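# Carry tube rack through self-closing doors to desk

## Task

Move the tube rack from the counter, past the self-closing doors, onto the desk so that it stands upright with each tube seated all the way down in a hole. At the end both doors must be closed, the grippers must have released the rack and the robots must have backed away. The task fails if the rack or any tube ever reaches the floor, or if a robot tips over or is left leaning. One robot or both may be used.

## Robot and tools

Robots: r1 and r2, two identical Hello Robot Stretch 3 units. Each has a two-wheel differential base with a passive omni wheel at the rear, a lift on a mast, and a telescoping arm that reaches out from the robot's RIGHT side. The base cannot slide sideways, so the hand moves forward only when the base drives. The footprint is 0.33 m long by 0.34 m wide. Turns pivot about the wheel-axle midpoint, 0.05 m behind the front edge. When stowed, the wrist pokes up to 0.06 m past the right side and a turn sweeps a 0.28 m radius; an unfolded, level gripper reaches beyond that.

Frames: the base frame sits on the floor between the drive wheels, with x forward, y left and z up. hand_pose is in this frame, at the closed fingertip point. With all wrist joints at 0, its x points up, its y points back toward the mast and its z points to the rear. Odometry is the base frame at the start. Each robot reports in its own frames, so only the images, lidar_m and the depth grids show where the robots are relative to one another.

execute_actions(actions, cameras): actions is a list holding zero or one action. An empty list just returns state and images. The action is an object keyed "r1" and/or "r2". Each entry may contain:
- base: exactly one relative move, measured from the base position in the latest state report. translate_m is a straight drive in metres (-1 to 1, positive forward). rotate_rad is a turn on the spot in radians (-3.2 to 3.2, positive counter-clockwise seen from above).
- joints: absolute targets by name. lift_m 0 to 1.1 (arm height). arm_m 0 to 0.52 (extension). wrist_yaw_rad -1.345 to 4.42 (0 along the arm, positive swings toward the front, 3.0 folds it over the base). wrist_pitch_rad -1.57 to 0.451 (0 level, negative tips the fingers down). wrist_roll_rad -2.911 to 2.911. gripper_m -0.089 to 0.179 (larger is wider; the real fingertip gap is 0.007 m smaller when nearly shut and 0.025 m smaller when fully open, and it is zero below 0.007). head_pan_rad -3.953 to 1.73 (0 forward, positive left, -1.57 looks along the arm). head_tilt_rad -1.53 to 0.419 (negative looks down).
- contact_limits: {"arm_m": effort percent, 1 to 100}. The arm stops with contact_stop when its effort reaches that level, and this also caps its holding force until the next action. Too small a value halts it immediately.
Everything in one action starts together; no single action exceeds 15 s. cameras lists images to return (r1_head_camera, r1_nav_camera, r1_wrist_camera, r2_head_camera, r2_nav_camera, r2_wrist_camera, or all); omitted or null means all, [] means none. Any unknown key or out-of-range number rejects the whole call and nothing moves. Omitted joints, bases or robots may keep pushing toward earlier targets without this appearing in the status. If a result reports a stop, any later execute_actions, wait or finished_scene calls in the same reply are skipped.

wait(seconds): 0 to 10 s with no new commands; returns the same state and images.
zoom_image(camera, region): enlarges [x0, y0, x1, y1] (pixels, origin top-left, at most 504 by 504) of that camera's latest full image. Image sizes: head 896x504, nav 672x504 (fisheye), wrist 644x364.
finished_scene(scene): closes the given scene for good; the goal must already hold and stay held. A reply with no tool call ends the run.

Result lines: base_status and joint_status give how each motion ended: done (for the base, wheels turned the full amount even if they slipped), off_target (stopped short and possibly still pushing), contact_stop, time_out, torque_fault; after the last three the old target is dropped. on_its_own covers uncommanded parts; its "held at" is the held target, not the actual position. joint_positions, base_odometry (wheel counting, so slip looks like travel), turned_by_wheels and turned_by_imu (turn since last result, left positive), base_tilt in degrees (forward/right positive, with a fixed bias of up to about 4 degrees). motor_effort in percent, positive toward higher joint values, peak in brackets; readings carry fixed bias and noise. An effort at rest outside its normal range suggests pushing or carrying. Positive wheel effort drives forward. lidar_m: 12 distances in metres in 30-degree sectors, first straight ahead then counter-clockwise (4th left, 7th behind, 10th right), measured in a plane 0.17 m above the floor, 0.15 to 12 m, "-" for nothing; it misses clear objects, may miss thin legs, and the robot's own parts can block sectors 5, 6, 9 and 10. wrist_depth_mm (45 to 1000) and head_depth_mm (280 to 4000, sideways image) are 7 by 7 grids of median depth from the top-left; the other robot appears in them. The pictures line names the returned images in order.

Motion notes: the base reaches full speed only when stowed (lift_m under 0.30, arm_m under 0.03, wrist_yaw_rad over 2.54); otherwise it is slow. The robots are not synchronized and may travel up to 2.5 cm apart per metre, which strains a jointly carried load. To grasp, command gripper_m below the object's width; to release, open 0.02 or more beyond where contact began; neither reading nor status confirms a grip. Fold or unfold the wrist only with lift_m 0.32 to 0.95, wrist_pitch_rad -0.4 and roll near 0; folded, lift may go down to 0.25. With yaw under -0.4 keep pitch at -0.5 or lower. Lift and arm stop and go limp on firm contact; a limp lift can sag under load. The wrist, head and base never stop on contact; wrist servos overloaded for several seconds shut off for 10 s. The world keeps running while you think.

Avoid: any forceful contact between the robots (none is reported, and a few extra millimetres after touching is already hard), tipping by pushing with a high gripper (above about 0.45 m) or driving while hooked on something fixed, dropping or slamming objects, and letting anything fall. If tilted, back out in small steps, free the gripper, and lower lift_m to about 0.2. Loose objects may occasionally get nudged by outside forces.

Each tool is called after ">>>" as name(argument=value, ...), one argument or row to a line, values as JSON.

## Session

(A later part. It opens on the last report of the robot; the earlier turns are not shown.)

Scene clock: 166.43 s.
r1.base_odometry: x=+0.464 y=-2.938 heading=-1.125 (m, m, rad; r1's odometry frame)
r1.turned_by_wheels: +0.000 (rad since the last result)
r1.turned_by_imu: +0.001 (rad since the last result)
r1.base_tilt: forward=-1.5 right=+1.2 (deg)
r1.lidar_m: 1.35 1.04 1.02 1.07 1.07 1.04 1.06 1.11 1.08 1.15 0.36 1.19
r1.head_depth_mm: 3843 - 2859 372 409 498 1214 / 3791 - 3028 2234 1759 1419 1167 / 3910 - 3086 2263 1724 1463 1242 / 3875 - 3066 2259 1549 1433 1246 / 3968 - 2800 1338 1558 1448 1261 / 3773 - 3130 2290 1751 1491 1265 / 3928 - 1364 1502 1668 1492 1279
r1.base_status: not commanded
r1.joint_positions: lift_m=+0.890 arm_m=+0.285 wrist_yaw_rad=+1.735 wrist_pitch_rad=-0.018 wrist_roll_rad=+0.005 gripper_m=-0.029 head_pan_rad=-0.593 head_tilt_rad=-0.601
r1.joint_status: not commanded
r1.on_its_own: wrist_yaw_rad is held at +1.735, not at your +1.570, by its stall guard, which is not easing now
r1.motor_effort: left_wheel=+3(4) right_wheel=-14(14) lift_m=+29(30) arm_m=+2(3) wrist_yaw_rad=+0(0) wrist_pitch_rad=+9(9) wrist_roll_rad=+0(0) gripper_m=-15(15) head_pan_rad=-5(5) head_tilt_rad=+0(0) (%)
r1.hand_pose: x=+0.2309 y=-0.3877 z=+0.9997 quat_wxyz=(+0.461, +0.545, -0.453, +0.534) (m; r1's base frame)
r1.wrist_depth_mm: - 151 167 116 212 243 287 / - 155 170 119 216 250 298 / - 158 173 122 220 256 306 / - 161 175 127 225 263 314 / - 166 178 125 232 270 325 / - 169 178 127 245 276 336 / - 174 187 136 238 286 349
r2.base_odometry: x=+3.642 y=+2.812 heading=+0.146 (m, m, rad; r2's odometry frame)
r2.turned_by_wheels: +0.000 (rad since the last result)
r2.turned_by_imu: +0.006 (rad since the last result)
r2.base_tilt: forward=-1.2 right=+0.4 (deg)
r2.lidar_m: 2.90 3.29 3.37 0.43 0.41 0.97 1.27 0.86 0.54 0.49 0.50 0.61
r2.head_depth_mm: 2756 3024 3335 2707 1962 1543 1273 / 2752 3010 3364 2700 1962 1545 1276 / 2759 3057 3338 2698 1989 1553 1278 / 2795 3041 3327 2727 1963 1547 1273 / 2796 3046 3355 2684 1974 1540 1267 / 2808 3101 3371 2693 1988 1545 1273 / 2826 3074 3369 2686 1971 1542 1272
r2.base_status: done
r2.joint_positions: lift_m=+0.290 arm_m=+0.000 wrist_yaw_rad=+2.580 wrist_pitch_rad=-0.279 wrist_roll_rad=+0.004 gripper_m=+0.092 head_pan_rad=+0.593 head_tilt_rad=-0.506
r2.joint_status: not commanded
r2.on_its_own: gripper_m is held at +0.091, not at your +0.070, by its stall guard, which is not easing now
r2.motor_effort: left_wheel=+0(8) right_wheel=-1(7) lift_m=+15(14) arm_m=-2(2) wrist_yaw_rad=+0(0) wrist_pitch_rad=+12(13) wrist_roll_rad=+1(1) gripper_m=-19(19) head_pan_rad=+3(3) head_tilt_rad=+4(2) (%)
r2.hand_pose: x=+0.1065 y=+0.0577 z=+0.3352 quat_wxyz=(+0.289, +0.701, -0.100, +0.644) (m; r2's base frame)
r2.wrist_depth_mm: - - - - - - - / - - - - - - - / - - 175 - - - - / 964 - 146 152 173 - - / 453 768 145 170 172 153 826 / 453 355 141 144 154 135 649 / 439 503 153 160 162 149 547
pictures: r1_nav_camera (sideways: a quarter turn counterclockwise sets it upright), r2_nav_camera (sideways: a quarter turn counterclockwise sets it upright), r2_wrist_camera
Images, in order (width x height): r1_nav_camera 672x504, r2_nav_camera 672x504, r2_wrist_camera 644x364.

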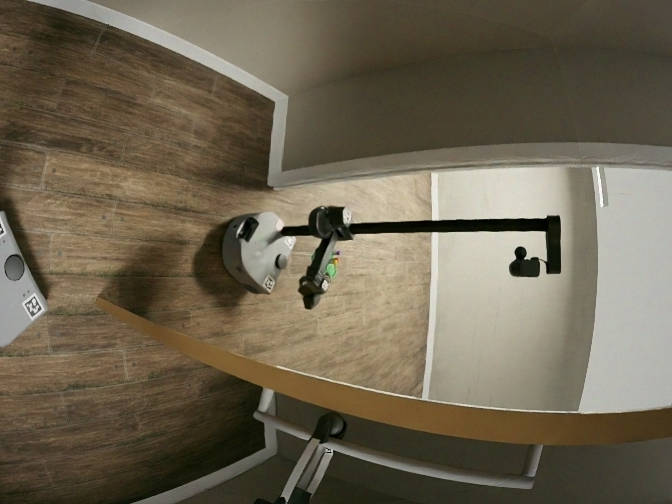

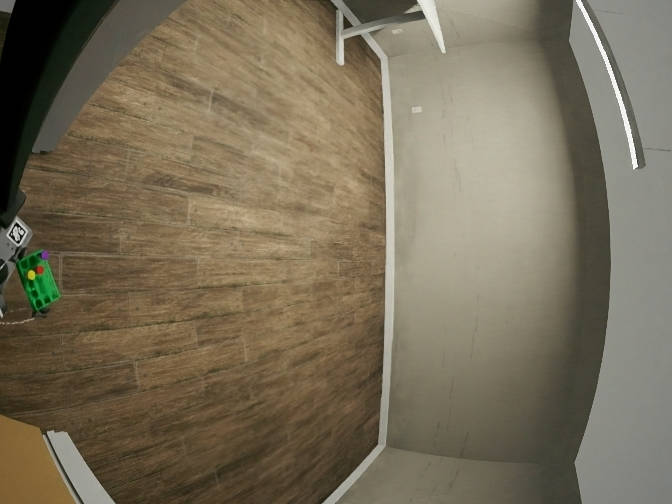

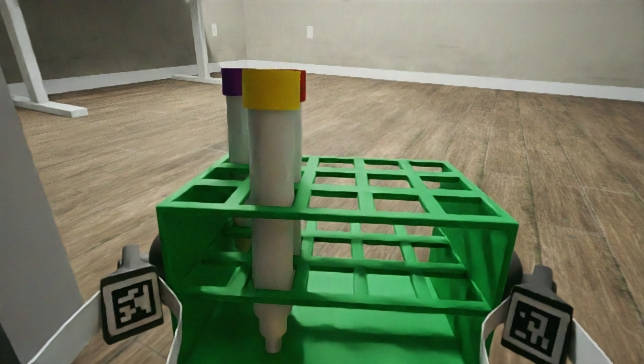

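>>> execute_actions(
  actions=[
    {"r2":{"base":{"translate_m":0.22}}},
  ],
  cameras=[],
)

>>> execute_actions(
  actions=[
    {"r2":{"base":{"rotate_rad":1.3},"joints":{"head_pan_rad":0.4}}},
  ],
  cameras=[],
)

>>> execute_actions(
  actions=[
    {"r2":{"base":{"translate_m":1.0}},"r1":{"base":{"translate_m":0.07},"joints":{"arm_m":0.24}}},
  ],
  cameras=["r2_nav_camera","r2_head_camera"],
)

Scene clock: 168.90 s.
r1.base_odometry: x=+0.464 y=-2.938 heading=-1.125 (m, m, rad; r1's odometry frame)
r1.turned_by_wheels: +0.000 (rad since the last result)
r1.turned_by_imu: +0.001 (rad since the last result)
r1.base_tilt: forward=-1.6 right=+1.2 (deg)
r1.lidar_m: 1.35 1.04 1.02 1.07 1.06 1.04 1.07 1.11 1.08 1.14 0.36 1.38
r1.head_depth_mm: 3872 - 2878 372 410 498 1217 / 3884 - 3027 2175 1763 1428 1173 / 3821 - 3058 1753 1618 1468 1250 / 3855 - 2757 1700 1628 1463 1254 / 3872 - 3043 2183 1779 1473 1262 / 3808 - 3131 2263 1742 1466 1275 / 3901 - 1365 1499 1676 1489 1266
r1.base_status: not commanded
r1.joint_positions: lift_m=+0.890 arm_m=+0.285 wrist_yaw_rad=+1.735 wrist_pitch_rad=-0.018 wrist_roll_rad=+0.005 gripper_m=-0.029 head_pan_rad=-0.593 head_tilt_rad=-0.601
r1.joint_status: not commanded
r1.on_its_own: wrist_yaw_rad is held at +1.735, not at your +1.570, by its stall guard, which is not easing now
r1.motor_effort: left_wheel=+4(4) right_wheel=-14(14) lift_m=+30(30) arm_m=+3(2) wrist_yaw_rad=-1(0) wrist_pitch_rad=+9(8) wrist_roll_rad=+0(0) gripper_m=-15(15) head_pan_rad=-5(5) head_tilt_rad=+0(0) (%)
r1.hand_pose: x=+0.2309 y=-0.3877 z=+0.9997 quat_wxyz=(+0.461, +0.545, -0.453, +0.534) (m; r1's base frame)
r1.wrist_depth_mm: - 151 167 117 210 244 288 / - 154 169 118 216 250 296 / - 157 173 122 220 255 304 / - 162 176 127 225 261 313 / - 166 178 125 232 269 325 / - 169 179 127 245 277 334 / - 175 186 136 239 285 348
r2.base_odometry: x=+3.860 y=+2.844 heading=+0.146 (m, m, rad; r2's odometry frame)
r2.turned_by_wheels: +0.000 (rad since the last result)
r2.turned_by_imu: +0.001 (rad since the last result)
r2.base_tilt: forward=-1.1 right=+0.4 (deg)
r2.lidar_m: 2.74 3.10 3.18 2.36 0.52 0.54 1.43 0.79 0.50 0.46 0.46 2.09
r2.head_depth_mm: 2628 2845 3128 2711 1971 1541 1274 / 2632 2886 3146 2695 1960 1547 1273 / 2631 2864 3141 2723 1970 1546 1268 / 2659 2899 3164 2722 1972 1544 1267 / 2678 2871 3144 2705 1968 1550 1272 / 2635 2895 3205 2716 1978 1551 1266 / 2628 2907 3175 2698 1968 1543 1272
r2.base_status: done
r2.joint_positions: lift_m=+0.290 arm_m=+0.000 wrist_yaw_rad=+2.580 wrist_pitch_rad=-0.279 wrist_roll_rad=+0.004 gripper_m=+0.092 head_pan_rad=+0.593 head_tilt_rad=-0.506
r2.joint_status: not commanded
r2.on_its_own: gripper_m is held at +0.091, not at your +0.070, by its stall guard, which is not easing now
r2.motor_effort: left_wheel=+0(7) right_wheel=-1(7) lift_m=+15(15) arm_m=-2(2) wrist_yaw_rad=+0(1) wrist_pitch_rad=+13(12) wrist_roll_rad=+1(1) gripper_m=-20(20) head_pan_rad=+3(3) head_tilt_rad=+2(2) (%)
r2.hand_pose: x=+0.1065 y=+0.0577 z=+0.3352 quat_wxyz=(+0.289, +0.701, -0.100, +0.644) (m; r2's base frame)
r2.wrist_depth_mm: - - - - - - - / - - - - - - - / - - 176 - - - - / - - 146 152 172 - - / 771 741 145 170 172 153 826 / 623 357 141 144 154 134 652 / 526 501 153 160 162 149 552
pictures: none
No camera images: the call's "cameras" was empty. Leave "cameras" out to get every camera's image.

Scene clock: 170.87 s.
r1.base_odometry: x=+0.464 y=-2.938 heading=-1.125 (m, m, rad; r1's odometry frame)
r1.turned_by_wheels: +0.000 (rad since the last result)
r1.turned_by_imu: +0.001 (rad since the last result)
r1.base_tilt: forward=-1.6 right=+1.2 (deg)
r1.lidar_m: 1.36 1.04 1.02 1.07 1.07 1.04 1.06 1.11 1.08 1.15 0.36 1.24
r1.head_depth_mm: 3875 - 2816 372 411 498 1224 / 3930 - 3044 2125 1648 1422 1171 / 3840 - 3097 1416 1599 1463 1247 / 3717 - 2795 2012 1677 1470 1249 / 3902 - 3123 2279 1804 1474 1257 / 3901 - 3152 2251 1741 1481 1261 / 3885 - 1373 1495 1654 1490 1276
r1.base_status: not commanded
r1.joint_positions: lift_m=+0.890 arm_m=+0.285 wrist_yaw_rad=+1.735 wrist_pitch_rad=-0.018 wrist_roll_rad=+0.005 gripper_m=-0.029 head_pan_rad=-0.593 head_tilt_rad=-0.601
r1.joint_status: not commanded
r1.on_its_own: wrist_yaw_rad is held at +1.735, not at your +1.570, by its stall guard, which is not easing now
r1.motor_effort: left_wheel=+4(3) right_wheel=-14(14) lift_m=+30(30) arm_m=+2(2) wrist_yaw_rad=+0(0) wrist_pitch_rad=+9(9) wrist_roll_rad=+0(0) gripper_m=-15(15) head_pan_rad=-5(5) head_tilt_rad=+0(1) (%)
r1.hand_pose: x=+0.2309 y=-0.3877 z=+0.9997 quat_wxyz=(+0.461, +0.545, -0.453, +0.534) (m; r1's base frame)
r1.wrist_depth_mm: - 151 167 117 212 243 290 / - 154 170 119 216 248 297 / - 158 172 122 220 255 305 / - 161 176 126 225 263 314 / - 165 178 125 233 271 324 / - 169 178 127 244 276 335 / - 175 187 136 239 285 348
r2.base_odometry: x=+3.860 y=+2.844 heading=+1.446 (m, m, rad; r2's odometry frame)
r2.turned_by_wheels: +1.300 (rad since the last result)
r2.turned_by_imu: +1.310 (rad since the last result)
r2.base_tilt: forward=-1.2 right=+0.4 (deg)
r2.lidar_m: 2.99 2.35 0.52 1.19 1.51 0.60 0.46 0.46 0.49 2.29 3.12 3.10
r2.head_depth_mm: 2863 3078 3501 2691 1965 1545 1268 / 2746 2948 3321 2698 1995 1541 1281 / 2611 2773 3129 2695 1954 1546 1270 / 2488 2629 2996 2704 1960 1541 1274 / 2367 2520 2793 2562 1978 1555 1276 / 2265 2491 2710 2705 1976 1543 1274 / 2181 2367 2552 2697 1882 1281 731
r2.base_status: done
r2.joint_positions: lift_m=+0.290 arm_m=+0.000 wrist_yaw_rad=+2.580 wrist_pitch_rad=-0.279 wrist_roll_rad=+0.004 gripper_m=+0.092 head_pan_rad=+0.407 head_tilt_rad=-0.506
r2.joint_status: all done
r2.on_its_own: gripper_m is held at +0.091, not at your +0.070, by its stall guard, which is not easing now
r2.motor_effort: left_wheel=-2(7) right_wheel=+3(12) lift_m=+15(15) arm_m=-2(2) wrist_yaw_rad=+0(0) wrist_pitch_rad=+13(12) wrist_roll_rad=+1(1) gripper_m=-21(21) head_pan_rad=-3(20) head_tilt_rad=+1(2) (%)
r2.hand_pose: x=+0.1065 y=+0.0577 z=+0.3352 quat_wxyz=(+0.289, +0.701, -0.100, +0.644) (m; r2's base frame)
r2.wrist_depth_mm: - - - 519 - - - / - - - 538 - - - / - - 175 585 - - - / - - 146 153 173 - - / 767 743 145 170 172 153 842 / 627 356 141 144 153 134 648 / 526 502 153 160 162 149 540
pictures: none
No camera images: the call's "cameras" was empty. Leave "cameras" out to get every camera's image.

Scene clock: 175.87 s.
r1.base_odometry: x=+0.494 y=-3.001 heading=-1.125 (m, m, rad; r1's odometry frame)
r1.turned_by_wheels: +0.000 (rad since the last result)
r1.turned_by_imu: +0.002 (rad since the last result)
r1.base_tilt: forward=-1.5 right=+1.2 (deg)
r1.lidar_m: 1.28 1.00 0.98 1.03 1.08 1.10 1.13 1.14 1.12 1.18 0.33 0.34
r1.head_depth_mm: - - 297 346 477 724 1217 / 3926 - 2648 351 391 454 563 / 3785 - 3059 2227 1762 1458 1256 / 3783 - 3112 2306 1781 1465 1262 / 3769 - 3123 2209 1789 1486 1260 / 3822 - 2821 2178 1702 1490 1262 / 3731 1774 1299 1415 1623 1489 1271
r1.base_status: done
r1.joint_positions: lift_m=+0.890 arm_m=+0.240 wrist_yaw_rad=+1.743 wrist_pitch_rad=-0.018 wrist_roll_rad=+0.005 gripper_m=-0.029 head_pan_rad=-0.593 head_tilt_rad=-0.601
r1.joint_status: all done
r1.on_its_own: wrist_yaw_rad is held at +1.735, not at your +1.570, by its stall guard, which is not easing now
r1.motor_effort: left_wheel=+3(5) right_wheel=-13(22) lift_m=+29(30) arm_m=-3(5) wrist_yaw_rad=-6(11) wrist_pitch_rad=+8(9) wrist_roll_rad=+0(1) gripper_m=-15(15) head_pan_rad=-4(5) head_tilt_rad=+0(1) (%)
r1.hand_pose: x=+0.2306 y=-0.3415 z=+0.9997 quat_wxyz=(+0.459, +0.546, -0.451, +0.536) (m; r1's base frame)
r1.wrist_depth_mm: 995 158 168 116 201 223 249 / - 162 172 119 207 227 257 / - 165 175 122 210 234 263 / - 169 178 127 215 241 270 / - 173 181 125 221 246 278 / - - 182 127 231 252 287 / - - 190 135 228 260 294
r2.base_odometry: x=+3.985 y=+3.836 heading=+1.446 (m, m, rad; r2's odometry frame)
r2.turned_by_wheels: +0.000 (rad since the last result)
r2.turned_by_imu: +0.005 (rad since the last result)
r2.base_tilt: forward=-1.2 right=+0.4 (deg)
r2.lidar_m: 2.01 2.04 1.56 0.92 0.77 0.76 1.38 1.37 2.70 2.85 2.38 2.36
r2.head_depth_mm: 2129 2361 2676 2716 1965 1552 1276 / 2037 2195 2046 2438 1978 1544 1270 / 1952 2082 2378 2520 1978 1550 1270 / 1874 1994 2217 2447 1959 1549 1276 / 1784 1908 2105 2313 1969 1543 1277 / 1721 1832 1551 2244 1962 1540 1279 / 1642 1767 1561 2091 1842 1539 1268
r2.base_status: done
r2.joint_positions: lift_m=+0.290 arm_m=+0.000 wrist_yaw_rad=+2.580 wrist_pitch_rad=-0.279 wrist_roll_rad=+0.004 gripper_m=+0.092 head_pan_rad=+0.407 head_tilt_rad=-0.506
r2.joint_status: not commanded
r2.on_its_own: gripper_m is held at +0.091, not at your +0.070, by its stall guard, which is not easing now
r2.motor_effort: left_wheel=-2(5) right_wheel=+3(11) lift_m=+15(15) arm_m=-2(2) wrist_yaw_rad=+0(1) wrist_pitch_rad=+12(12) wrist_roll_rad=+1(1) gripper_m=-19(20) head_pan_rad=-4(3) head_tilt_rad=+4(2) (%)
r2.hand_pose: x=+0.1065 y=+0.0577 z=+0.3352 quat_wxyz=(+0.289, +0.701, -0.100, +0.644) (m; r2's base frame)
r2.wrist_depth_mm: 843 - - - - - - / 832 - - - - - - / 863 - 175 - - - - / 869 - 146 153 173 - - / 777 753 145 170 172 153 821 / 619 358 142 144 154 134 659 / 530 504 153 159 162 149 541
pictures: r2_head_camera (sideways: a quarter turn clockwise sets it upright), r2_nav_camera (sideways: a quarter turn counterclockwise sets it upright)
Images, in order (width x height): r2_head_camera 896x504, r2_nav_camera 672x504.

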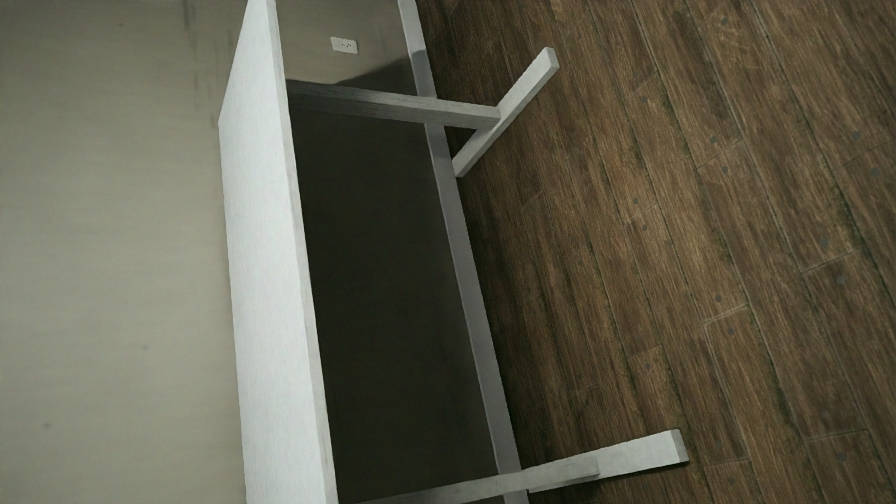

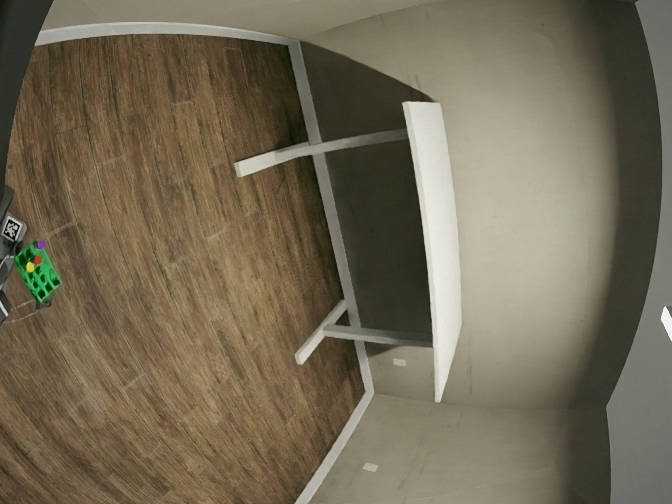

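>>> execute_actions(
  actions=[
    {"r2":{"base":{"translate_m":0.9}},"r1":{"base":{"translate_m":0.08},"joints":{"arm_m":0.194}}},
  ],
  cameras=[],
)

>>> execute_actions(
  actions=[
    {"r2":{"base":{"rotate_rad":2.41},"joints":{"head_pan_rad":-1.57}},"r1":{"base":{"translate_m":0.1},"joints":{"arm_m":0.152}}},
  ],
  cameras=[],
)

>>> execute_actions(
  actions=[
    {"r2":{"joints":{"lift_m":0.5,"wrist_yaw_rad":1.3}},"r1":{"base":{"translate_m":0.11},"joints":{"arm_m":0.125}}},
  ],
  cameras=[],
)

>>> execute_actions(
  actions=[
    {"r2":{"joints":{"lift_m":1.05}},"r1":{"base":{"translate_m":0.38},"joints":{"arm_m":0.112}}},
  ],
  cameras=[],
)

>>> execute_actions(
  actions=[
    {"r2":{"joints":{"wrist_yaw_rad":0}},"r1":{"base":{"translate_m":0.11},"joints":{"arm_m":0.155}}},
  ],
  cameras=["r2_wrist_camera","r2_head_camera"],
)

Scene clock: 180.83 s.
r1.base_odometry: x=+0.528 y=-3.074 heading=-1.125 (m, m, rad; r1's odometry frame)
r1.turned_by_wheels: +0.000 (rad since the last result)
r1.turned_by_imu: +0.002 (rad since the last result)
r1.base_tilt: forward=-1.5 right=+1.2 (deg)
r1.lidar_m: 1.21 0.96 0.93 0.98 1.13 1.17 1.21 1.19 1.17 1.23 0.35 0.31
r1.head_depth_mm: - 306 356 439 544 592 1186 / - - 292 326 393 483 671 / 3715 - 307 334 382 435 533 / 3802 - 3092 2261 1791 1471 1260 / 3779 - 3062 2252 1785 1476 1269 / 3750 - 3126 2215 1587 1487 1266 / 3784 1132 1195 1332 1530 1500 1274
r1.base_status: done
r1.joint_positions: lift_m=+0.890 arm_m=+0.194 wrist_yaw_rad=+1.735 wrist_pitch_rad=-0.018 wrist_roll_rad=+0.005 gripper_m=-0.029 head_pan_rad=-0.593 head_tilt_rad=-0.601
r1.joint_status: all done
r1.on_its_own: wrist_yaw_rad is held at +1.735, not at your +1.570, by its stall guard, which is not easing now
r1.motor_effort: left_wheel=+2(3) right_wheel=-12(15) lift_m=+30(30) arm_m=-3(6) wrist_yaw_rad=+0(17) wrist_pitch_rad=+9(9) wrist_roll_rad=+0(0) gripper_m=-15(16) head_pan_rad=-5(5) head_tilt_rad=+0(0) (%)
r1.hand_pose: x=+0.2310 y=-0.2974 z=+0.9997 quat_wxyz=(+0.462, +0.545, -0.453, +0.534) (m; r1's base frame)
r1.wrist_depth_mm: 931 165 171 116 194 208 224 / 935 168 174 120 198 212 230 / 924 - 178 124 202 217 235 / 969 - 181 186 207 224 242 / 970 - 184 126 212 229 249 / 957 - 186 127 220 234 257 / 994 - 191 135 222 240 263
r2.base_odometry: x=+4.097 y=+4.729 heading=+1.446 (m, m, rad; r2's odometry frame)
r2.turned_by_wheels: +0.000 (rad since the last result)
r2.turned_by_imu: +0.005 (rad since the last result)
r2.base_tilt: forward=-1.1 right=+0.4 (deg)
r2.lidar_m: 1.71 1.13 1.43 1.14 1.44 1.44 2.26 2.62 3.30 2.04 1.70 1.70
r2.head_depth_mm: 1494 1649 1795 2093 1968 1556 1275 / 1429 1571 1169 1959 1995 1552 1279 / 1358 1492 1167 1248 1489 1502 1273 / 1302 1416 1161 864 1875 1540 1274 / 1250 1359 1163 815 1802 1542 1276 / 1199 1290 1156 766 1720 1538 1269 / 1150 1251 1151 724 1640 1554 1270
r2.base_status: done
r2.joint_positions: lift_m=+0.290 arm_m=+0.000 wrist_yaw_rad=+2.580 wrist_pitch_rad=-0.279 wrist_roll_rad=+0.004 gripper_m=+0.092 head_pan_rad=+0.407 head_tilt_rad=-0.506
r2.joint_status: not commanded
r2.on_its_own: gripper_m is held at +0.091, not at your +0.070, by its stall guard, which is not easing now
r2.motor_effort: left_wheel=-2(6) right_wheel=+2(12) lift_m=+15(15) arm_m=-3(3) wrist_yaw_rad=+0(1) wrist_pitch_rad=+12(12) wrist_roll_rad=+1(1) gripper_m=-19(19) head_pan_rad=-4(3) head_tilt_rad=+3(2) (%)
r2.hand_pose: x=+0.1065 y=+0.0577 z=+0.3352 quat_wxyz=(+0.289, +0.701, -0.100, +0.644) (m; r2's base frame)
r2.wrist_depth_mm: - - - - - - - / - - - - - - - / - - 175 - - - - / - 987 146 152 173 - - / 770 739 145 170 172 154 797 / 613 355 142 144 154 135 650 / 520 496 153 160 162 149 544
pictures: none
No camera images: the call's "cameras" was empty. Leave "cameras" out to get every camera's image.

Scene clock: 183.53 s.
r1.base_odometry: x=+0.571 y=-3.164 heading=-1.124 (m, m, rad; r1's odometry frame)
r1.turned_by_wheels: +0.000 (rad since the last result)
r1.turned_by_imu: +0.001 (rad since the last result)
r1.base_tilt: forward=-1.5 right=+1.2 (deg)
r1.lidar_m: 1.11 0.90 0.88 0.93 1.19 1.25 1.32 1.25 1.22 1.29 0.38 0.30
r1.head_depth_mm: 292 324 376 417 350 601 1086 / - 290 318 369 423 507 706 / - - 289 313 361 428 523 / - - 295 321 376 1381 1212 / 3751 - 3111 2256 1797 1484 1260 / 3784 - 3124 1345 1459 1496 1264 / 987 1000 1098 1242 1430 1491 1266
r1.base_status: done
r1.joint_positions: lift_m=+0.890 arm_m=+0.152 wrist_yaw_rad=+1.732 wrist_pitch_rad=-0.018 wrist_roll_rad=+0.005 gripper_m=-0.029 head_pan_rad=-0.593 head_tilt_rad=-0.601
r1.joint_status: all done
r1.on_its_own: wrist_yaw_rad is held at +1.735, not at your +1.570, by its stall guard, which is not easing now
r1.motor_effort: left_wheel=+1(5) right_wheel=-12(14) lift_m=+31(31) arm_m=-4(8) wrist_yaw_rad=+2(29) wrist_pitch_rad=+9(9) wrist_roll_rad=+0(0) gripper_m=-15(18) head_pan_rad=-5(5) head_tilt_rad=+1(0) (%)
r1.hand_pose: x=+0.2311 y=-0.2562 z=+0.9997 quat_wxyz=(+0.462, +0.544, -0.454, +0.533) (m; r1's base frame)
r1.wrist_depth_mm: 867 951 175 116 186 193 200 / 861 967 177 120 190 197 205 / 859 990 182 124 194 201 211 / 891 - 185 188 199 207 215 / 884 - 188 127 203 211 220 / 896 - 192 127 209 216 226 / 918 - 197 134 214 221 230
r2.base_odometry: x=+4.097 y=+4.729 heading=-2.428 (m, m, rad; r2's odometry frame)
r2.turned_by_wheels: +2.410 (rad since the last result)
r2.turned_by_imu: +2.430 (rad since the last result)
r2.base_tilt: forward=-1.1 right=+0.4 (deg)
r2.lidar_m: 1.44 1.50 2.27 3.29 2.41 1.76 1.69 1.76 1.13 1.43 1.15 1.49
r2.head_depth_mm: 1182 1287 1161 765 1731 1545 1272 / 1186 1295 1157 765 1750 1545 1267 / 1181 1295 1165 767 1746 1542 1274 / 1189 1300 1158 765 1763 1541 1271 / 1192 1306 1159 767 1776 1544 1272 / 1204 1304 1160 767 1763 1553 1278 / 1197 1302 1157 767 1770 1550 1275
r2.base_status: done
r2.joint_positions: lift_m=+0.290 arm_m=+0.000 wrist_yaw_rad=+2.580 wrist_pitch_rad=-0.279 wrist_roll_rad=+0.004 gripper_m=+0.092 head_pan_rad=-1.563 head_tilt_rad=-0.506
r2.joint_status: all done
r2.on_its_own: gripper_m is held at +0.091, not at your +0.070, by its stall guard, which is not easing now
r2.motor_effort: left_wheel=-1(8) right_wheel=+2(13) lift_m=+15(15) arm_m=-2(3) wrist_yaw_rad=+0(1) wrist_pitch_rad=+12(13) wrist_roll_rad=+0(1) gripper_m=-20(20) head_pan_rad=-4(44) head_tilt_rad=+2(1) (%)
r2.hand_pose: x=+0.1065 y=+0.0576 z=+0.3352 quat_wxyz=(+0.289, +0.701, -0.100, +0.644) (m; r2's base frame)
r2.wrist_depth_mm: - - - - - - - / - - - - - - - / - - 175 - - - - / - - 146 155 172 - - / 774 740 145 170 172 153 818 / 609 356 142 145 154 134 652 / 527 503 153 160 162 150 550
pictures: none
No camera images: the call's "cameras" was empty. Leave "cameras" out to get every camera's image.

Scene clock: 186.27 s.
r1.base_odometry: x=+0.619 y=-3.263 heading=-1.124 (m, m, rad; r1's odometry frame)
r1.turned_by_wheels: +0.000 (rad since the last result)
r1.turned_by_imu: +0.001 (rad since the last result)
r1.base_tilt: forward=-1.5 right=+1.2 (deg)
r1.lidar_m: 1.02 0.84 0.82 0.86 1.23 1.27 1.42 1.31 1.28 1.31 0.39 0.29
r1.head_depth_mm: 287 312 351 342 497 670 908 / - 292 326 376 407 452 684 / - - 295 331 378 451 549 / - - - 299 343 403 501 / - - 2818 2104 1733 1470 1267 / 3695 - 2669 1152 1292 1425 1266 / 825 894 994 1124 1294 1448 1268
r1.base_status: done
r1.joint_positions: lift_m=+0.890 arm_m=+0.125 wrist_yaw_rad=+1.741 wrist_pitch_rad=-0.019 wrist_roll_rad=+0.005 gripper_m=-0.029 head_pan_rad=-0.593 head_tilt_rad=-0.601
r1.joint_status: all done
r1.on_its_own: wrist_yaw_rad is held at +1.735, not at your +1.570, by its stall guard, which is not easing now
r1.motor_effort: left_wheel=+2(3) right_wheel=-9(14) lift_m=+30(30) arm_m=-3(6) wrist_yaw_rad=-5(29) wrist_pitch_rad=+9(9) wrist_roll_rad=+0(0) gripper_m=-15(17) head_pan_rad=-5(5) head_tilt_rad=+0(1) (%)
r1.hand_pose: x=+0.2307 y=-0.2268 z=+0.9996 quat_wxyz=(+0.460, +0.546, -0.451, +0.535) (m; r1's base frame)
r1.wrist_depth_mm: 797 892 179 116 180 179 179 / 787 917 184 119 183 183 183 / 801 941 186 122 187 187 187 / 806 966 191 127 191 191 191 / 813 980 195 125 195 195 196 / 836 991 201 126 200 200 199 / 842 996 205 135 206 205 205
r2.base_odometry: x=+4.097 y=+4.729 heading=-2.428 (m, m, rad; r2's odometry frame)
r2.turned_by_wheels: +0.000 (rad since the last result)
r2.turned_by_imu: +0.000 (rad since the last result)
r2.base_tilt: forward=-1.2 right=+0.4 (deg)
r2.lidar_m: 1.44 1.49 2.26 3.28 2.40 1.76 1.69 1.76 1.13 1.43 1.15 1.49
r2.head_depth_mm: 1182 1288 1157 768 1726 1546 1268 / 1187 1293 1161 767 1758 1551 1278 / 1181 1294 1161 768 1760 1555 1277 / 1194 1299 1157 766 1757 1547 1278 / 1191 1305 1151 765 1762 1556 1274 / 1197 1310 1161 765 1770 1546 1276 / 1201 1308 1161 767 1785 1553 1274
r2.base_status: not commanded
r2.joint_positions: lift_m=+0.500 arm_m=+0.000 wrist_yaw_rad=+1.302 wrist_pitch_rad=-0.279 wrist_roll_rad=+0.004 gripper_m=+0.092 head_pan_rad=-1.563 head_tilt_rad=-0.506
r2.joint_status: all done
r2.on_its_own: gripper_m is held at +0.091, not at your +0.070, by its stall guard, which is not easing now
r2.motor_effort: left_wheel=-2(1) right_wheel=+2(2) lift_m=+24(20) arm_m=-3(3) wrist_yaw_rad=-2(4) wrist_pitch_rad=+12(12) wrist_roll_rad=+0(0) gripper_m=-20(21) head_pan_rad=-4(3) head_tilt_rad=+2(2) (%)
r2.hand_pose: x=+0.2097 y=-0.2088 z=+0.5446 quat_wxyz=(+0.616, +0.503, -0.498, +0.345) (m; r2's base frame)
r2.wrist_depth_mm: - - - - - - - / - - - - - - - / - - 175 - - - - / - - 146 153 173 - 833 / - - 146 170 172 153 923 / 923 492 142 145 154 135 936 / 785 742 153 160 162 150 809
pictures: none
No camera images: the call's "cameras" was empty. Leave "cameras" out to get every camera's image.

Scene clock: 192.10 s.
r1.base_odometry: x=+0.783 y=-3.606 heading=-1.124 (m, m, rad; r1's odometry frame)
r1.turned_by_wheels: +0.000 (rad since the last result)
r1.turned_by_imu: +0.003 (rad since the last result)
r1.base_tilt: forward=-1.5 right=+1.2 (deg)
r1.lidar_m: 0.69 0.62 0.61 0.65 0.92 1.57 1.75 1.53 1.49 0.64 0.37 0.33
r1.head_depth_mm: - 293 328 302 423 523 657 / - 291 321 363 392 451 609 / - 286 309 350 397 471 570 / - - 305 347 408 492 1096 / 531 590 645 720 823 989 1175 / 526 580 655 736 847 988 1171 / 533 588 652 741 850 992 1179
r1.base_status: done
r1.joint_positions: lift_m=+0.890 arm_m=+0.112 wrist_yaw_rad=+1.703 wrist_pitch_rad=-0.018 wrist_roll_rad=+0.005 gripper_m=-0.029 head_pan_rad=-0.593 head_tilt_rad=-0.601
r1.joint_status: all done
r1.on_its_own: wrist_yaw_rad is held at +1.710, not at your +1.570, by its stall guard, which is not easing now
r1.motor_effort: left_wheel=-1(5) right_wheel=-4(8) lift_m=+30(30) arm_m=-1(6) wrist_yaw_rad=+5(37) wrist_pitch_rad=+9(9) wrist_roll_rad=+0(0) gripper_m=-16(19) head_pan_rad=-5(4) head_tilt_rad=+0(0) (%)
r1.hand_pose: x=+0.2322 y=-0.2233 z=+0.9997 quat_wxyz=(+0.470, +0.537, -0.462, +0.526) (m; r1's base frame)
r1.wrist_depth_mm: 615 729 744 118 167 153 141 / 628 724 753 122 170 156 143 / 634 752 774 124 174 159 146 / 639 749 796 125 177 162 149 / 644 754 843 127 181 165 152 / 642 778 880 127 181 168 154 / 653 774 885 134 193 171 157
r2.base_odometry: x=+4.097 y=+4.729 heading=-2.428 (m, m, rad; r2's odometry frame)
r2.turned_by_wheels: +0.000 (rad since the last result)
r2.turned_by_imu: -0.001 (rad since the last result)
r2.base_tilt: forward=-1.1 right=+0.4 (deg)
r2.lidar_m: 1.44 1.49 2.23 3.30 2.40 1.76 1.70 1.76 1.14 1.43 1.15 1.49
r2.head_depth_mm: 1181 1291 1269 - - - 1199 / 1191 1290 1264 - - - 1194 / 1190 1296 1267 - - - 1208 / 1187 1304 1156 765 1752 - - / 1196 1299 1162 768 1764 - - / 1201 1303 1159 766 - - - / 1199 1316 1160 812 - - 1208
r2.base_status: not commanded
r2.joint_positions: lift_m=+1.050 arm_m=+0.000 wrist_yaw_rad=+1.302 wrist_pitch_rad=-0.279 wrist_roll_rad=+0.004 gripper_m=+0.092 head_pan_rad=-1.563 head_tilt_rad=-0.506
r2.joint_status: all done
r2.on_its_own: gripper_m is held at +0.091, not at your +0.070, by its stall guard, which is not easing now
r2.motor_effort: left_wheel=-1(1) right_wheel=+3(3) lift_m=+24(24) arm_m=-3(3) wrist_yaw_rad=-2(2) wrist_pitch_rad=+12(12) wrist_roll_rad=+1(0) gripper_m=-19(19) head_pan_rad=-3(4) head_tilt_rad=+2(3) (%)
r2.hand_pose: x=+0.2097 y=-0.2088 z=+1.0946 quat_wxyz=(+0.616, +0.503, -0.498, +0.345) (m; r2's base frame)
r2.wrist_depth_mm: - - - - - - - / - - - - - - - / - - 175 - - - - / - - 146 155 172 646 630 / - - 146 170 172 153 491 / - - 142 144 153 134 - / - - 153 160 162 149 -
pictures: none
No camera images: the call's "cameras" was empty. Leave "cameras" out to get every camera's image.

Scene clock: 194.20 s.
r1.base_odometry: x=+0.831 y=-3.705 heading=-1.124 (m, m, rad; r1's odometry frame)
r1.turned_by_wheels: +0.000 (rad since the last result)
r1.turned_by_imu: +0.002 (rad since the last result)
r1.base_tilt: forward=-1.6 right=+1.2 (deg)
r1.lidar_m: 0.60 0.56 0.55 0.58 0.83 1.66 1.86 1.58 1.55 0.58 0.37 0.35
r1.head_depth_mm: 283 302 335 370 346 494 643 / - 297 331 375 419 490 618 / - 296 330 373 427 501 605 / 450 496 555 616 708 831 1006 / 439 489 546 622 711 837 1011 / 451 497 552 626 719 839 1010 / 453 498 555 626 718 838 1021
r1.base_status: done
r1.joint_positions: lift_m=+0.890 arm_m=+0.155 wrist_yaw_rad=+1.754 wrist_pitch_rad=-0.018 wrist_roll_rad=+0.005 gripper_m=-0.029 head_pan_rad=-0.593 head_tilt_rad=-0.601
r1.joint_status: all done
r1.on_its_own: wrist_yaw_rad is held at +1.757, not at your +1.570, by its stall guard, which is not easing now
r1.motor_effort: left_wheel=+1(11) right_wheel=-10(25) lift_m=+30(30) arm_m=+3(9) wrist_yaw_rad=+2(44) wrist_pitch_rad=+9(9) wrist_roll_rad=+0(0) gripper_m=-15(21) head_pan_rad=-5(5) head_tilt_rad=+0(0) (%)
r1.hand_pose: x=+0.2301 y=-0.2530 z=+0.9998 quat_wxyz=(+0.456, +0.549, -0.448, +0.538) (m; r1's base frame)
r1.wrist_depth_mm: 579 685 593 116 162 143 128 / 584 698 606 119 165 146 130 / 600 703 632 122 169 148 133 / 603 699 663 127 173 151 135 / 608 724 683 125 175 154 137 / 616 721 771 126 174 158 139 / 619 725 734 135 188 160 142
r2.base_odometry: x=+4.097 y=+4.729 heading=-2.428 (m, m, rad; r2's odometry frame)
r2.turned_by_wheels: +0.000 (rad since the last result)
r2.turned_by_imu: +0.000 (rad since the last result)
r2.base_tilt: forward=-1.1 right=+0.4 (deg)
r2.lidar_m: 1.44 1.49 2.21 3.29 2.41 1.76 1.70 1.76 1.13 1.43 1.15 1.49
r2.head_depth_mm: 1182 1293 1269 - - - - / 1182 1289 1275 - - - - / 1189 1301 1264 - - - - / 1191 1295 1159 414 1748 1540 1269 / 1192 1308 1158 765 1765 1539 1277 / 1194 1311 1159 765 1768 1545 1268 / 1199 1313 1156 764 1774 1545 1273
r2.base_status: not commanded
r2.joint_positions: lift_m=+1.050 arm_m=+0.000 wrist_yaw_rad=+0.002 wrist_pitch_rad=-0.279 wrist_roll_rad=+0.004 gripper_m=+0.092 head_pan_rad=-1.563 head_tilt_rad=-0.506
r2.joint_status: all done
r2.on_its_own: gripper_m is held at +0.091, not at your +0.070, by its stall guard, which is not easing now
r2.motor_effort: left_wheel=-2(1) right_wheel=+3(2) lift_m=+25(24) arm_m=-2(2) wrist_yaw_rad=-2(4) wrist_pitch_rad=+12(12) wrist_roll_rad=+1(1) gripper_m=-20(20) head_pan_rad=-2(3) head_tilt_rad=+1(2) (%)
r2.hand_pose: x=-0.0209 y=-0.3849 z=+1.0946 quat_wxyz=(+0.699, +0.099, -0.701, -0.098) (m; r2's base frame)
r2.wrist_depth_mm: - - - - - - - / - - - - - - - / 855 865 176 821 933 934 - / 574 596 146 152 173 613 628 / 486 464 145 170 172 153 461 / - 543 142 144 154 134 - / - - 153 160 162 149 -
pictures: r2_head_camera (sideways: a quarter turn clockwise sets it upright), r2_wrist_camera
Images, in order (width x height): r2_head_camera 896x504, r2_wrist_camera 644x364.

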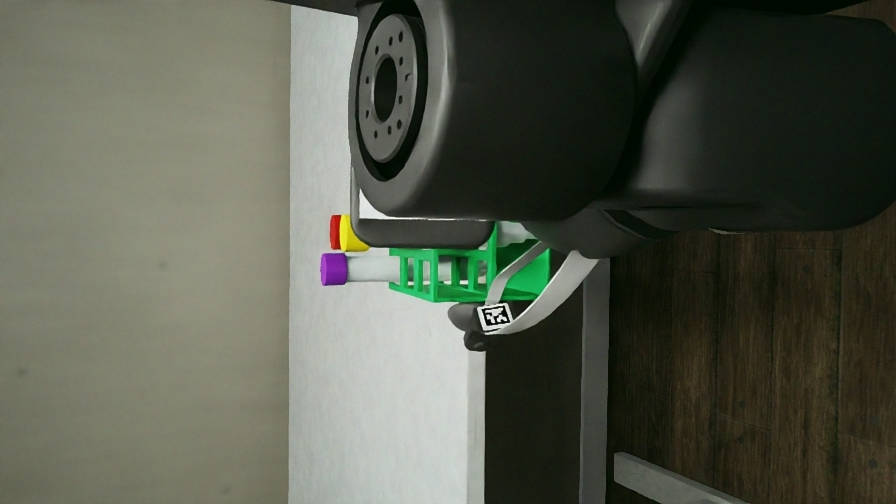

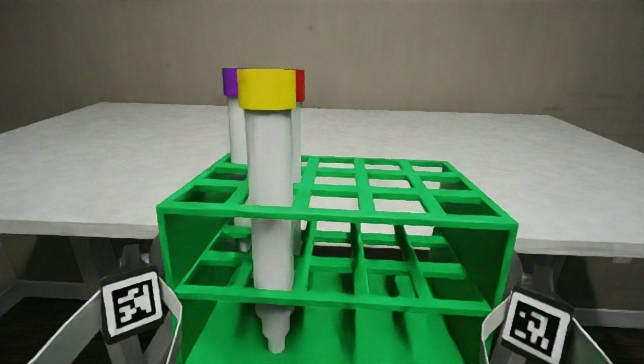

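>>> execute_actions(
  actions=[
    {"r2":{"joints":{"arm_m":0.42,"lift_m":0.965}},"r1":{"base":{"translate_m":0.09},"joints":{"arm_m":0.192}}},
  ],
  cameras=["r2_wrist_camera"],
)

>>> execute_actions(
  actions=[
    {"r2":{"joints":{"lift_m":0.94}},"r1":{"base":{"translate_m":0.05},"joints":{"arm_m":0.215}}},
  ],
  cameras=["r2_wrist_camera"],
)

Scene clock: 198.60 s.
r1.base_odometry: x=+0.870 y=-3.786 heading=-1.124 (m, m, rad; r1's odometry frame)
r1.turned_by_wheels: +0.000 (rad since the last result)
r1.turned_by_imu: +0.002 (rad since the last result)
r1.base_tilt: forward=-1.6 right=+1.2 (deg)
r1.lidar_m: 0.52 0.51 0.50 0.53 0.76 1.73 1.93 1.64 1.55 0.56 0.39 0.38
r1.head_depth_mm: 291 319 356 401 441 502 657 / 296 321 357 398 457 537 649 / 376 415 470 512 594 658 783 / 374 415 462 521 601 708 856 / 383 423 471 533 611 715 862 / 385 424 473 533 611 719 867 / 386 425 474 536 616 721 869
r1.base_status: done
r1.joint_positions: lift_m=+0.890 arm_m=+0.192 wrist_yaw_rad=+1.761 wrist_pitch_rad=-0.017 wrist_roll_rad=+0.005 gripper_m=-0.029 head_pan_rad=-0.593 head_tilt_rad=-0.601
r1.joint_status: all done
r1.on_its_own: wrist_yaw_rad is held at +1.757, not at your +1.570, by its stall guard, which is not easing now
r1.motor_effort: left_wheel=+1(9) right_wheel=-9(25) lift_m=+31(30) arm_m=+3(8) wrist_yaw_rad=-4(35) wrist_pitch_rad=+8(9) wrist_roll_rad=+0(0) gripper_m=-15(19) head_pan_rad=-5(5) head_tilt_rad=+0(1) (%)
r1.hand_pose: x=+0.2298 y=-0.2883 z=+0.9999 quat_wxyz=(+0.454, +0.550, -0.446, +0.540) (m; r1's base frame)
r1.wrist_depth_mm: 574 616 433 116 161 138 121 / 575 625 450 119 164 141 123 / 581 643 462 121 167 143 125 / 586 658 483 125 170 146 127 / 591 678 501 125 174 148 129 / 593 683 563 127 171 152 131 / 604 690 536 171 187 154 133
r2.base_odometry: x=+4.097 y=+4.729 heading=-2.428 (m, m, rad; r2's odometry frame)
r2.turned_by_wheels: +0.000 (rad since the last result)
r2.turned_by_imu: -0.001 (rad since the last result)
r2.base_tilt: forward=-1.2 right=+0.4 (deg)
r2.lidar_m: 1.44 1.50 2.19 3.29 2.40 1.77 1.70 1.76 1.14 1.43 1.15 1.49
r2.head_depth_mm: 1180 1284 1346 - 1773 1550 1268 / 1183 1286 - 765 1782 1543 1273 / 1188 1293 - 724 1757 1538 1268 / 1189 1296 1266 765 1771 1547 1277 / 1193 1302 1154 765 1767 1555 1268 / 1198 1308 1156 766 1775 1554 1269 / 1202 1309 1153 765 1774 1549 1270
r2.base_status: not commanded
r2.joint_positions: lift_m=+0.965 arm_m=+0.420 wrist_yaw_rad=+0.001 wrist_pitch_rad=-0.279 wrist_roll_rad=+0.004 gripper_m=+0.092 head_pan_rad=-1.563 head_tilt_rad=-0.506
r2.joint_status: all done
r2.on_its_own: gripper_m is held at +0.091, not at your +0.070, by its stall guard, which is not easing now
r2.motor_effort: left_wheel=-1(1) right_wheel=+2(3) lift_m=+13(20) arm_m=+3(4) wrist_yaw_rad=-1(2) wrist_pitch_rad=+12(13) wrist_roll_rad=+0(1) gripper_m=-20(19) head_pan_rad=-3(4) head_tilt_rad=+3(2) (%)
r2.hand_pose: x=-0.0213 y=-0.8044 z=+1.0103 quat_wxyz=(+0.699, +0.099, -0.701, -0.098) (m; r2's base frame)
r2.wrist_depth_mm: 740 729 720 698 698 688 686 / 775 777 740 737 743 728 717 / 555 567 176 534 609 615 624 / 373 378 146 155 173 400 404 / 284 271 145 169 172 153 300 / 227 172 143 144 154 135 238 / 196 184 153 160 163 149 201
pictures: r2_wrist_camera
Images, in order (width x height): r2_wrist_camera 644x364.

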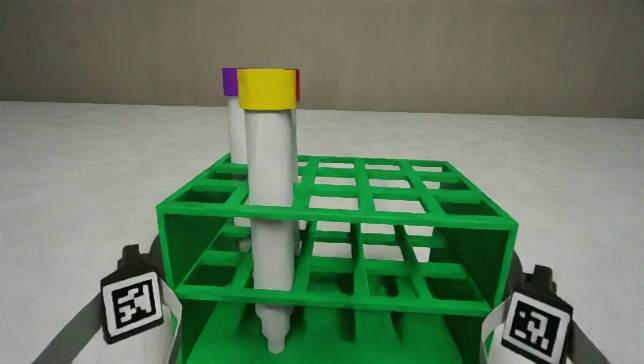

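Scene clock: 200.03 s.
r1.base_odometry: x=+0.891 y=-3.831 heading=-1.123 (m, m, rad; r1's odometry frame)
r1.turned_by_wheels: +0.000 (rad since the last result)
r1.turned_by_imu: +0.001 (rad since the last result)
r1.base_tilt: forward=-1.6 right=+1.2 (deg)
r1.lidar_m: 0.47 0.48 0.47 0.50 0.72 1.78 1.98 1.66 1.42 0.55 0.41 0.41
r1.head_depth_mm: 303 333 371 418 491 560 678 / 334 362 397 434 489 575 674 / 334 368 409 460 528 619 745 / 346 382 425 479 548 642 775 / 348 382 426 481 551 647 779 / 349 383 427 482 554 651 784 / 350 385 428 485 555 651 787
r1.base_status: done
r1.joint_positions: lift_m=+0.890 arm_m=+0.215 wrist_yaw_rad=+1.757 wrist_pitch_rad=-0.017 wrist_roll_rad=+0.005 gripper_m=-0.029 head_pan_rad=-0.593 head_tilt_rad=-0.601
r1.joint_status: all done
r1.on_its_own: wrist_yaw_rad is held at +1.757, not at your +1.570, by its stall guard, which is not easing now
r1.motor_effort: left_wheel=+2(9) right_wheel=-8(23) lift_m=+31(30) arm_m=+3(6) wrist_yaw_rad=+0(22) wrist_pitch_rad=+8(8) wrist_roll_rad=+0(0) gripper_m=-15(17) head_pan_rad=-5(6) head_tilt_rad=+1(1) (%)
r1.hand_pose: x=+0.2300 y=-0.3123 z=+1.0000 quat_wxyz=(+0.455, +0.549, -0.447, +0.539) (m; r1's base frame)
r1.wrist_depth_mm: 565 489 337 116 160 136 118 / 565 516 346 119 163 138 120 / 571 540 358 122 167 140 122 / 579 566 373 127 170 143 124 / 586 598 387 125 173 146 125 / 592 639 427 127 169 149 127 / 595 648 409 136 187 151 129
r2.base_odometry: x=+4.097 y=+4.729 heading=-2.428 (m, m, rad; r2's odometry frame)
r2.turned_by_wheels: +0.000 (rad since the last result)
r2.turned_by_imu: +0.000 (rad since the last result)
r2.base_tilt: forward=-1.1 right=+0.4 (deg)
r2.lidar_m: 1.44 1.49 2.17 3.29 2.40 1.76 1.70 1.76 1.14 1.43 1.15 1.49
r2.head_depth_mm: 1176 1288 1264 - 1764 1542 1272 / 1180 1291 1363 723 1777 1545 1274 / 1186 1299 1369 724 1751 1537 1270 / 1190 1295 1263 725 1759 1549 1273 / 1194 1304 1158 766 1771 1544 1263 / 1204 1309 1160 766 1769 1546 1271 / 1201 1315 1159 763 1776 1538 1269
r2.base_status: not commanded
r2.joint_positions: lift_m=+0.940 arm_m=+0.420 wrist_yaw_rad=+0.001 wrist_pitch_rad=-0.268 wrist_roll_rad=+0.004 gripper_m=+0.092 head_pan_rad=-1.563 head_tilt_rad=-0.506
r2.joint_status: all done
r2.on_its_own: gripper_m is held at +0.091, not at your +0.070, by its stall guard, which is not easing now
r2.motor_effort: left_wheel=-2(1) right_wheel=+3(3) lift_m=+13(14) arm_m=+3(3) wrist_yaw_rad=-1(1) wrist_pitch_rad=+8(12) wrist_roll_rad=+1(0) gripper_m=-21(20) head_pan_rad=-3(3) head_tilt_rad=+2(2) (%)
r2.hand_pose: x=-0.0213 y=-0.8055 z=+0.9881 quat_wxyz=(+0.700, +0.095, -0.702, -0.095) (m; r2's base frame)
r2.wrist_depth_mm: 734 724 720 707 705 688 677 / 781 766 736 729 726 710 719 / 496 505 174 477 538 550 560 / 328 332 143 152 174 353 358 / 245 242 145 158 172 141 261 / 196 159 139 144 152 134 207 / - 159 152 159 161 149 174
pictures: r2_wrist_camera
Images, in order (width x height): r2_wrist_camera 644x364.

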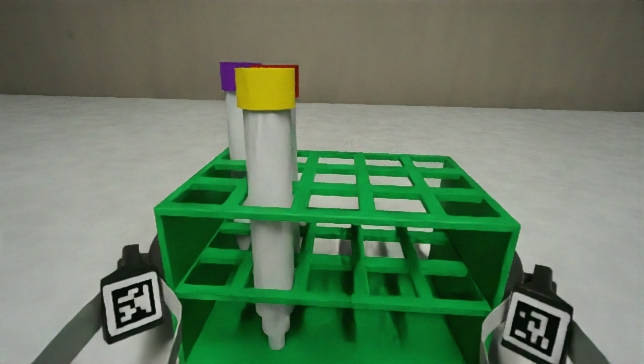

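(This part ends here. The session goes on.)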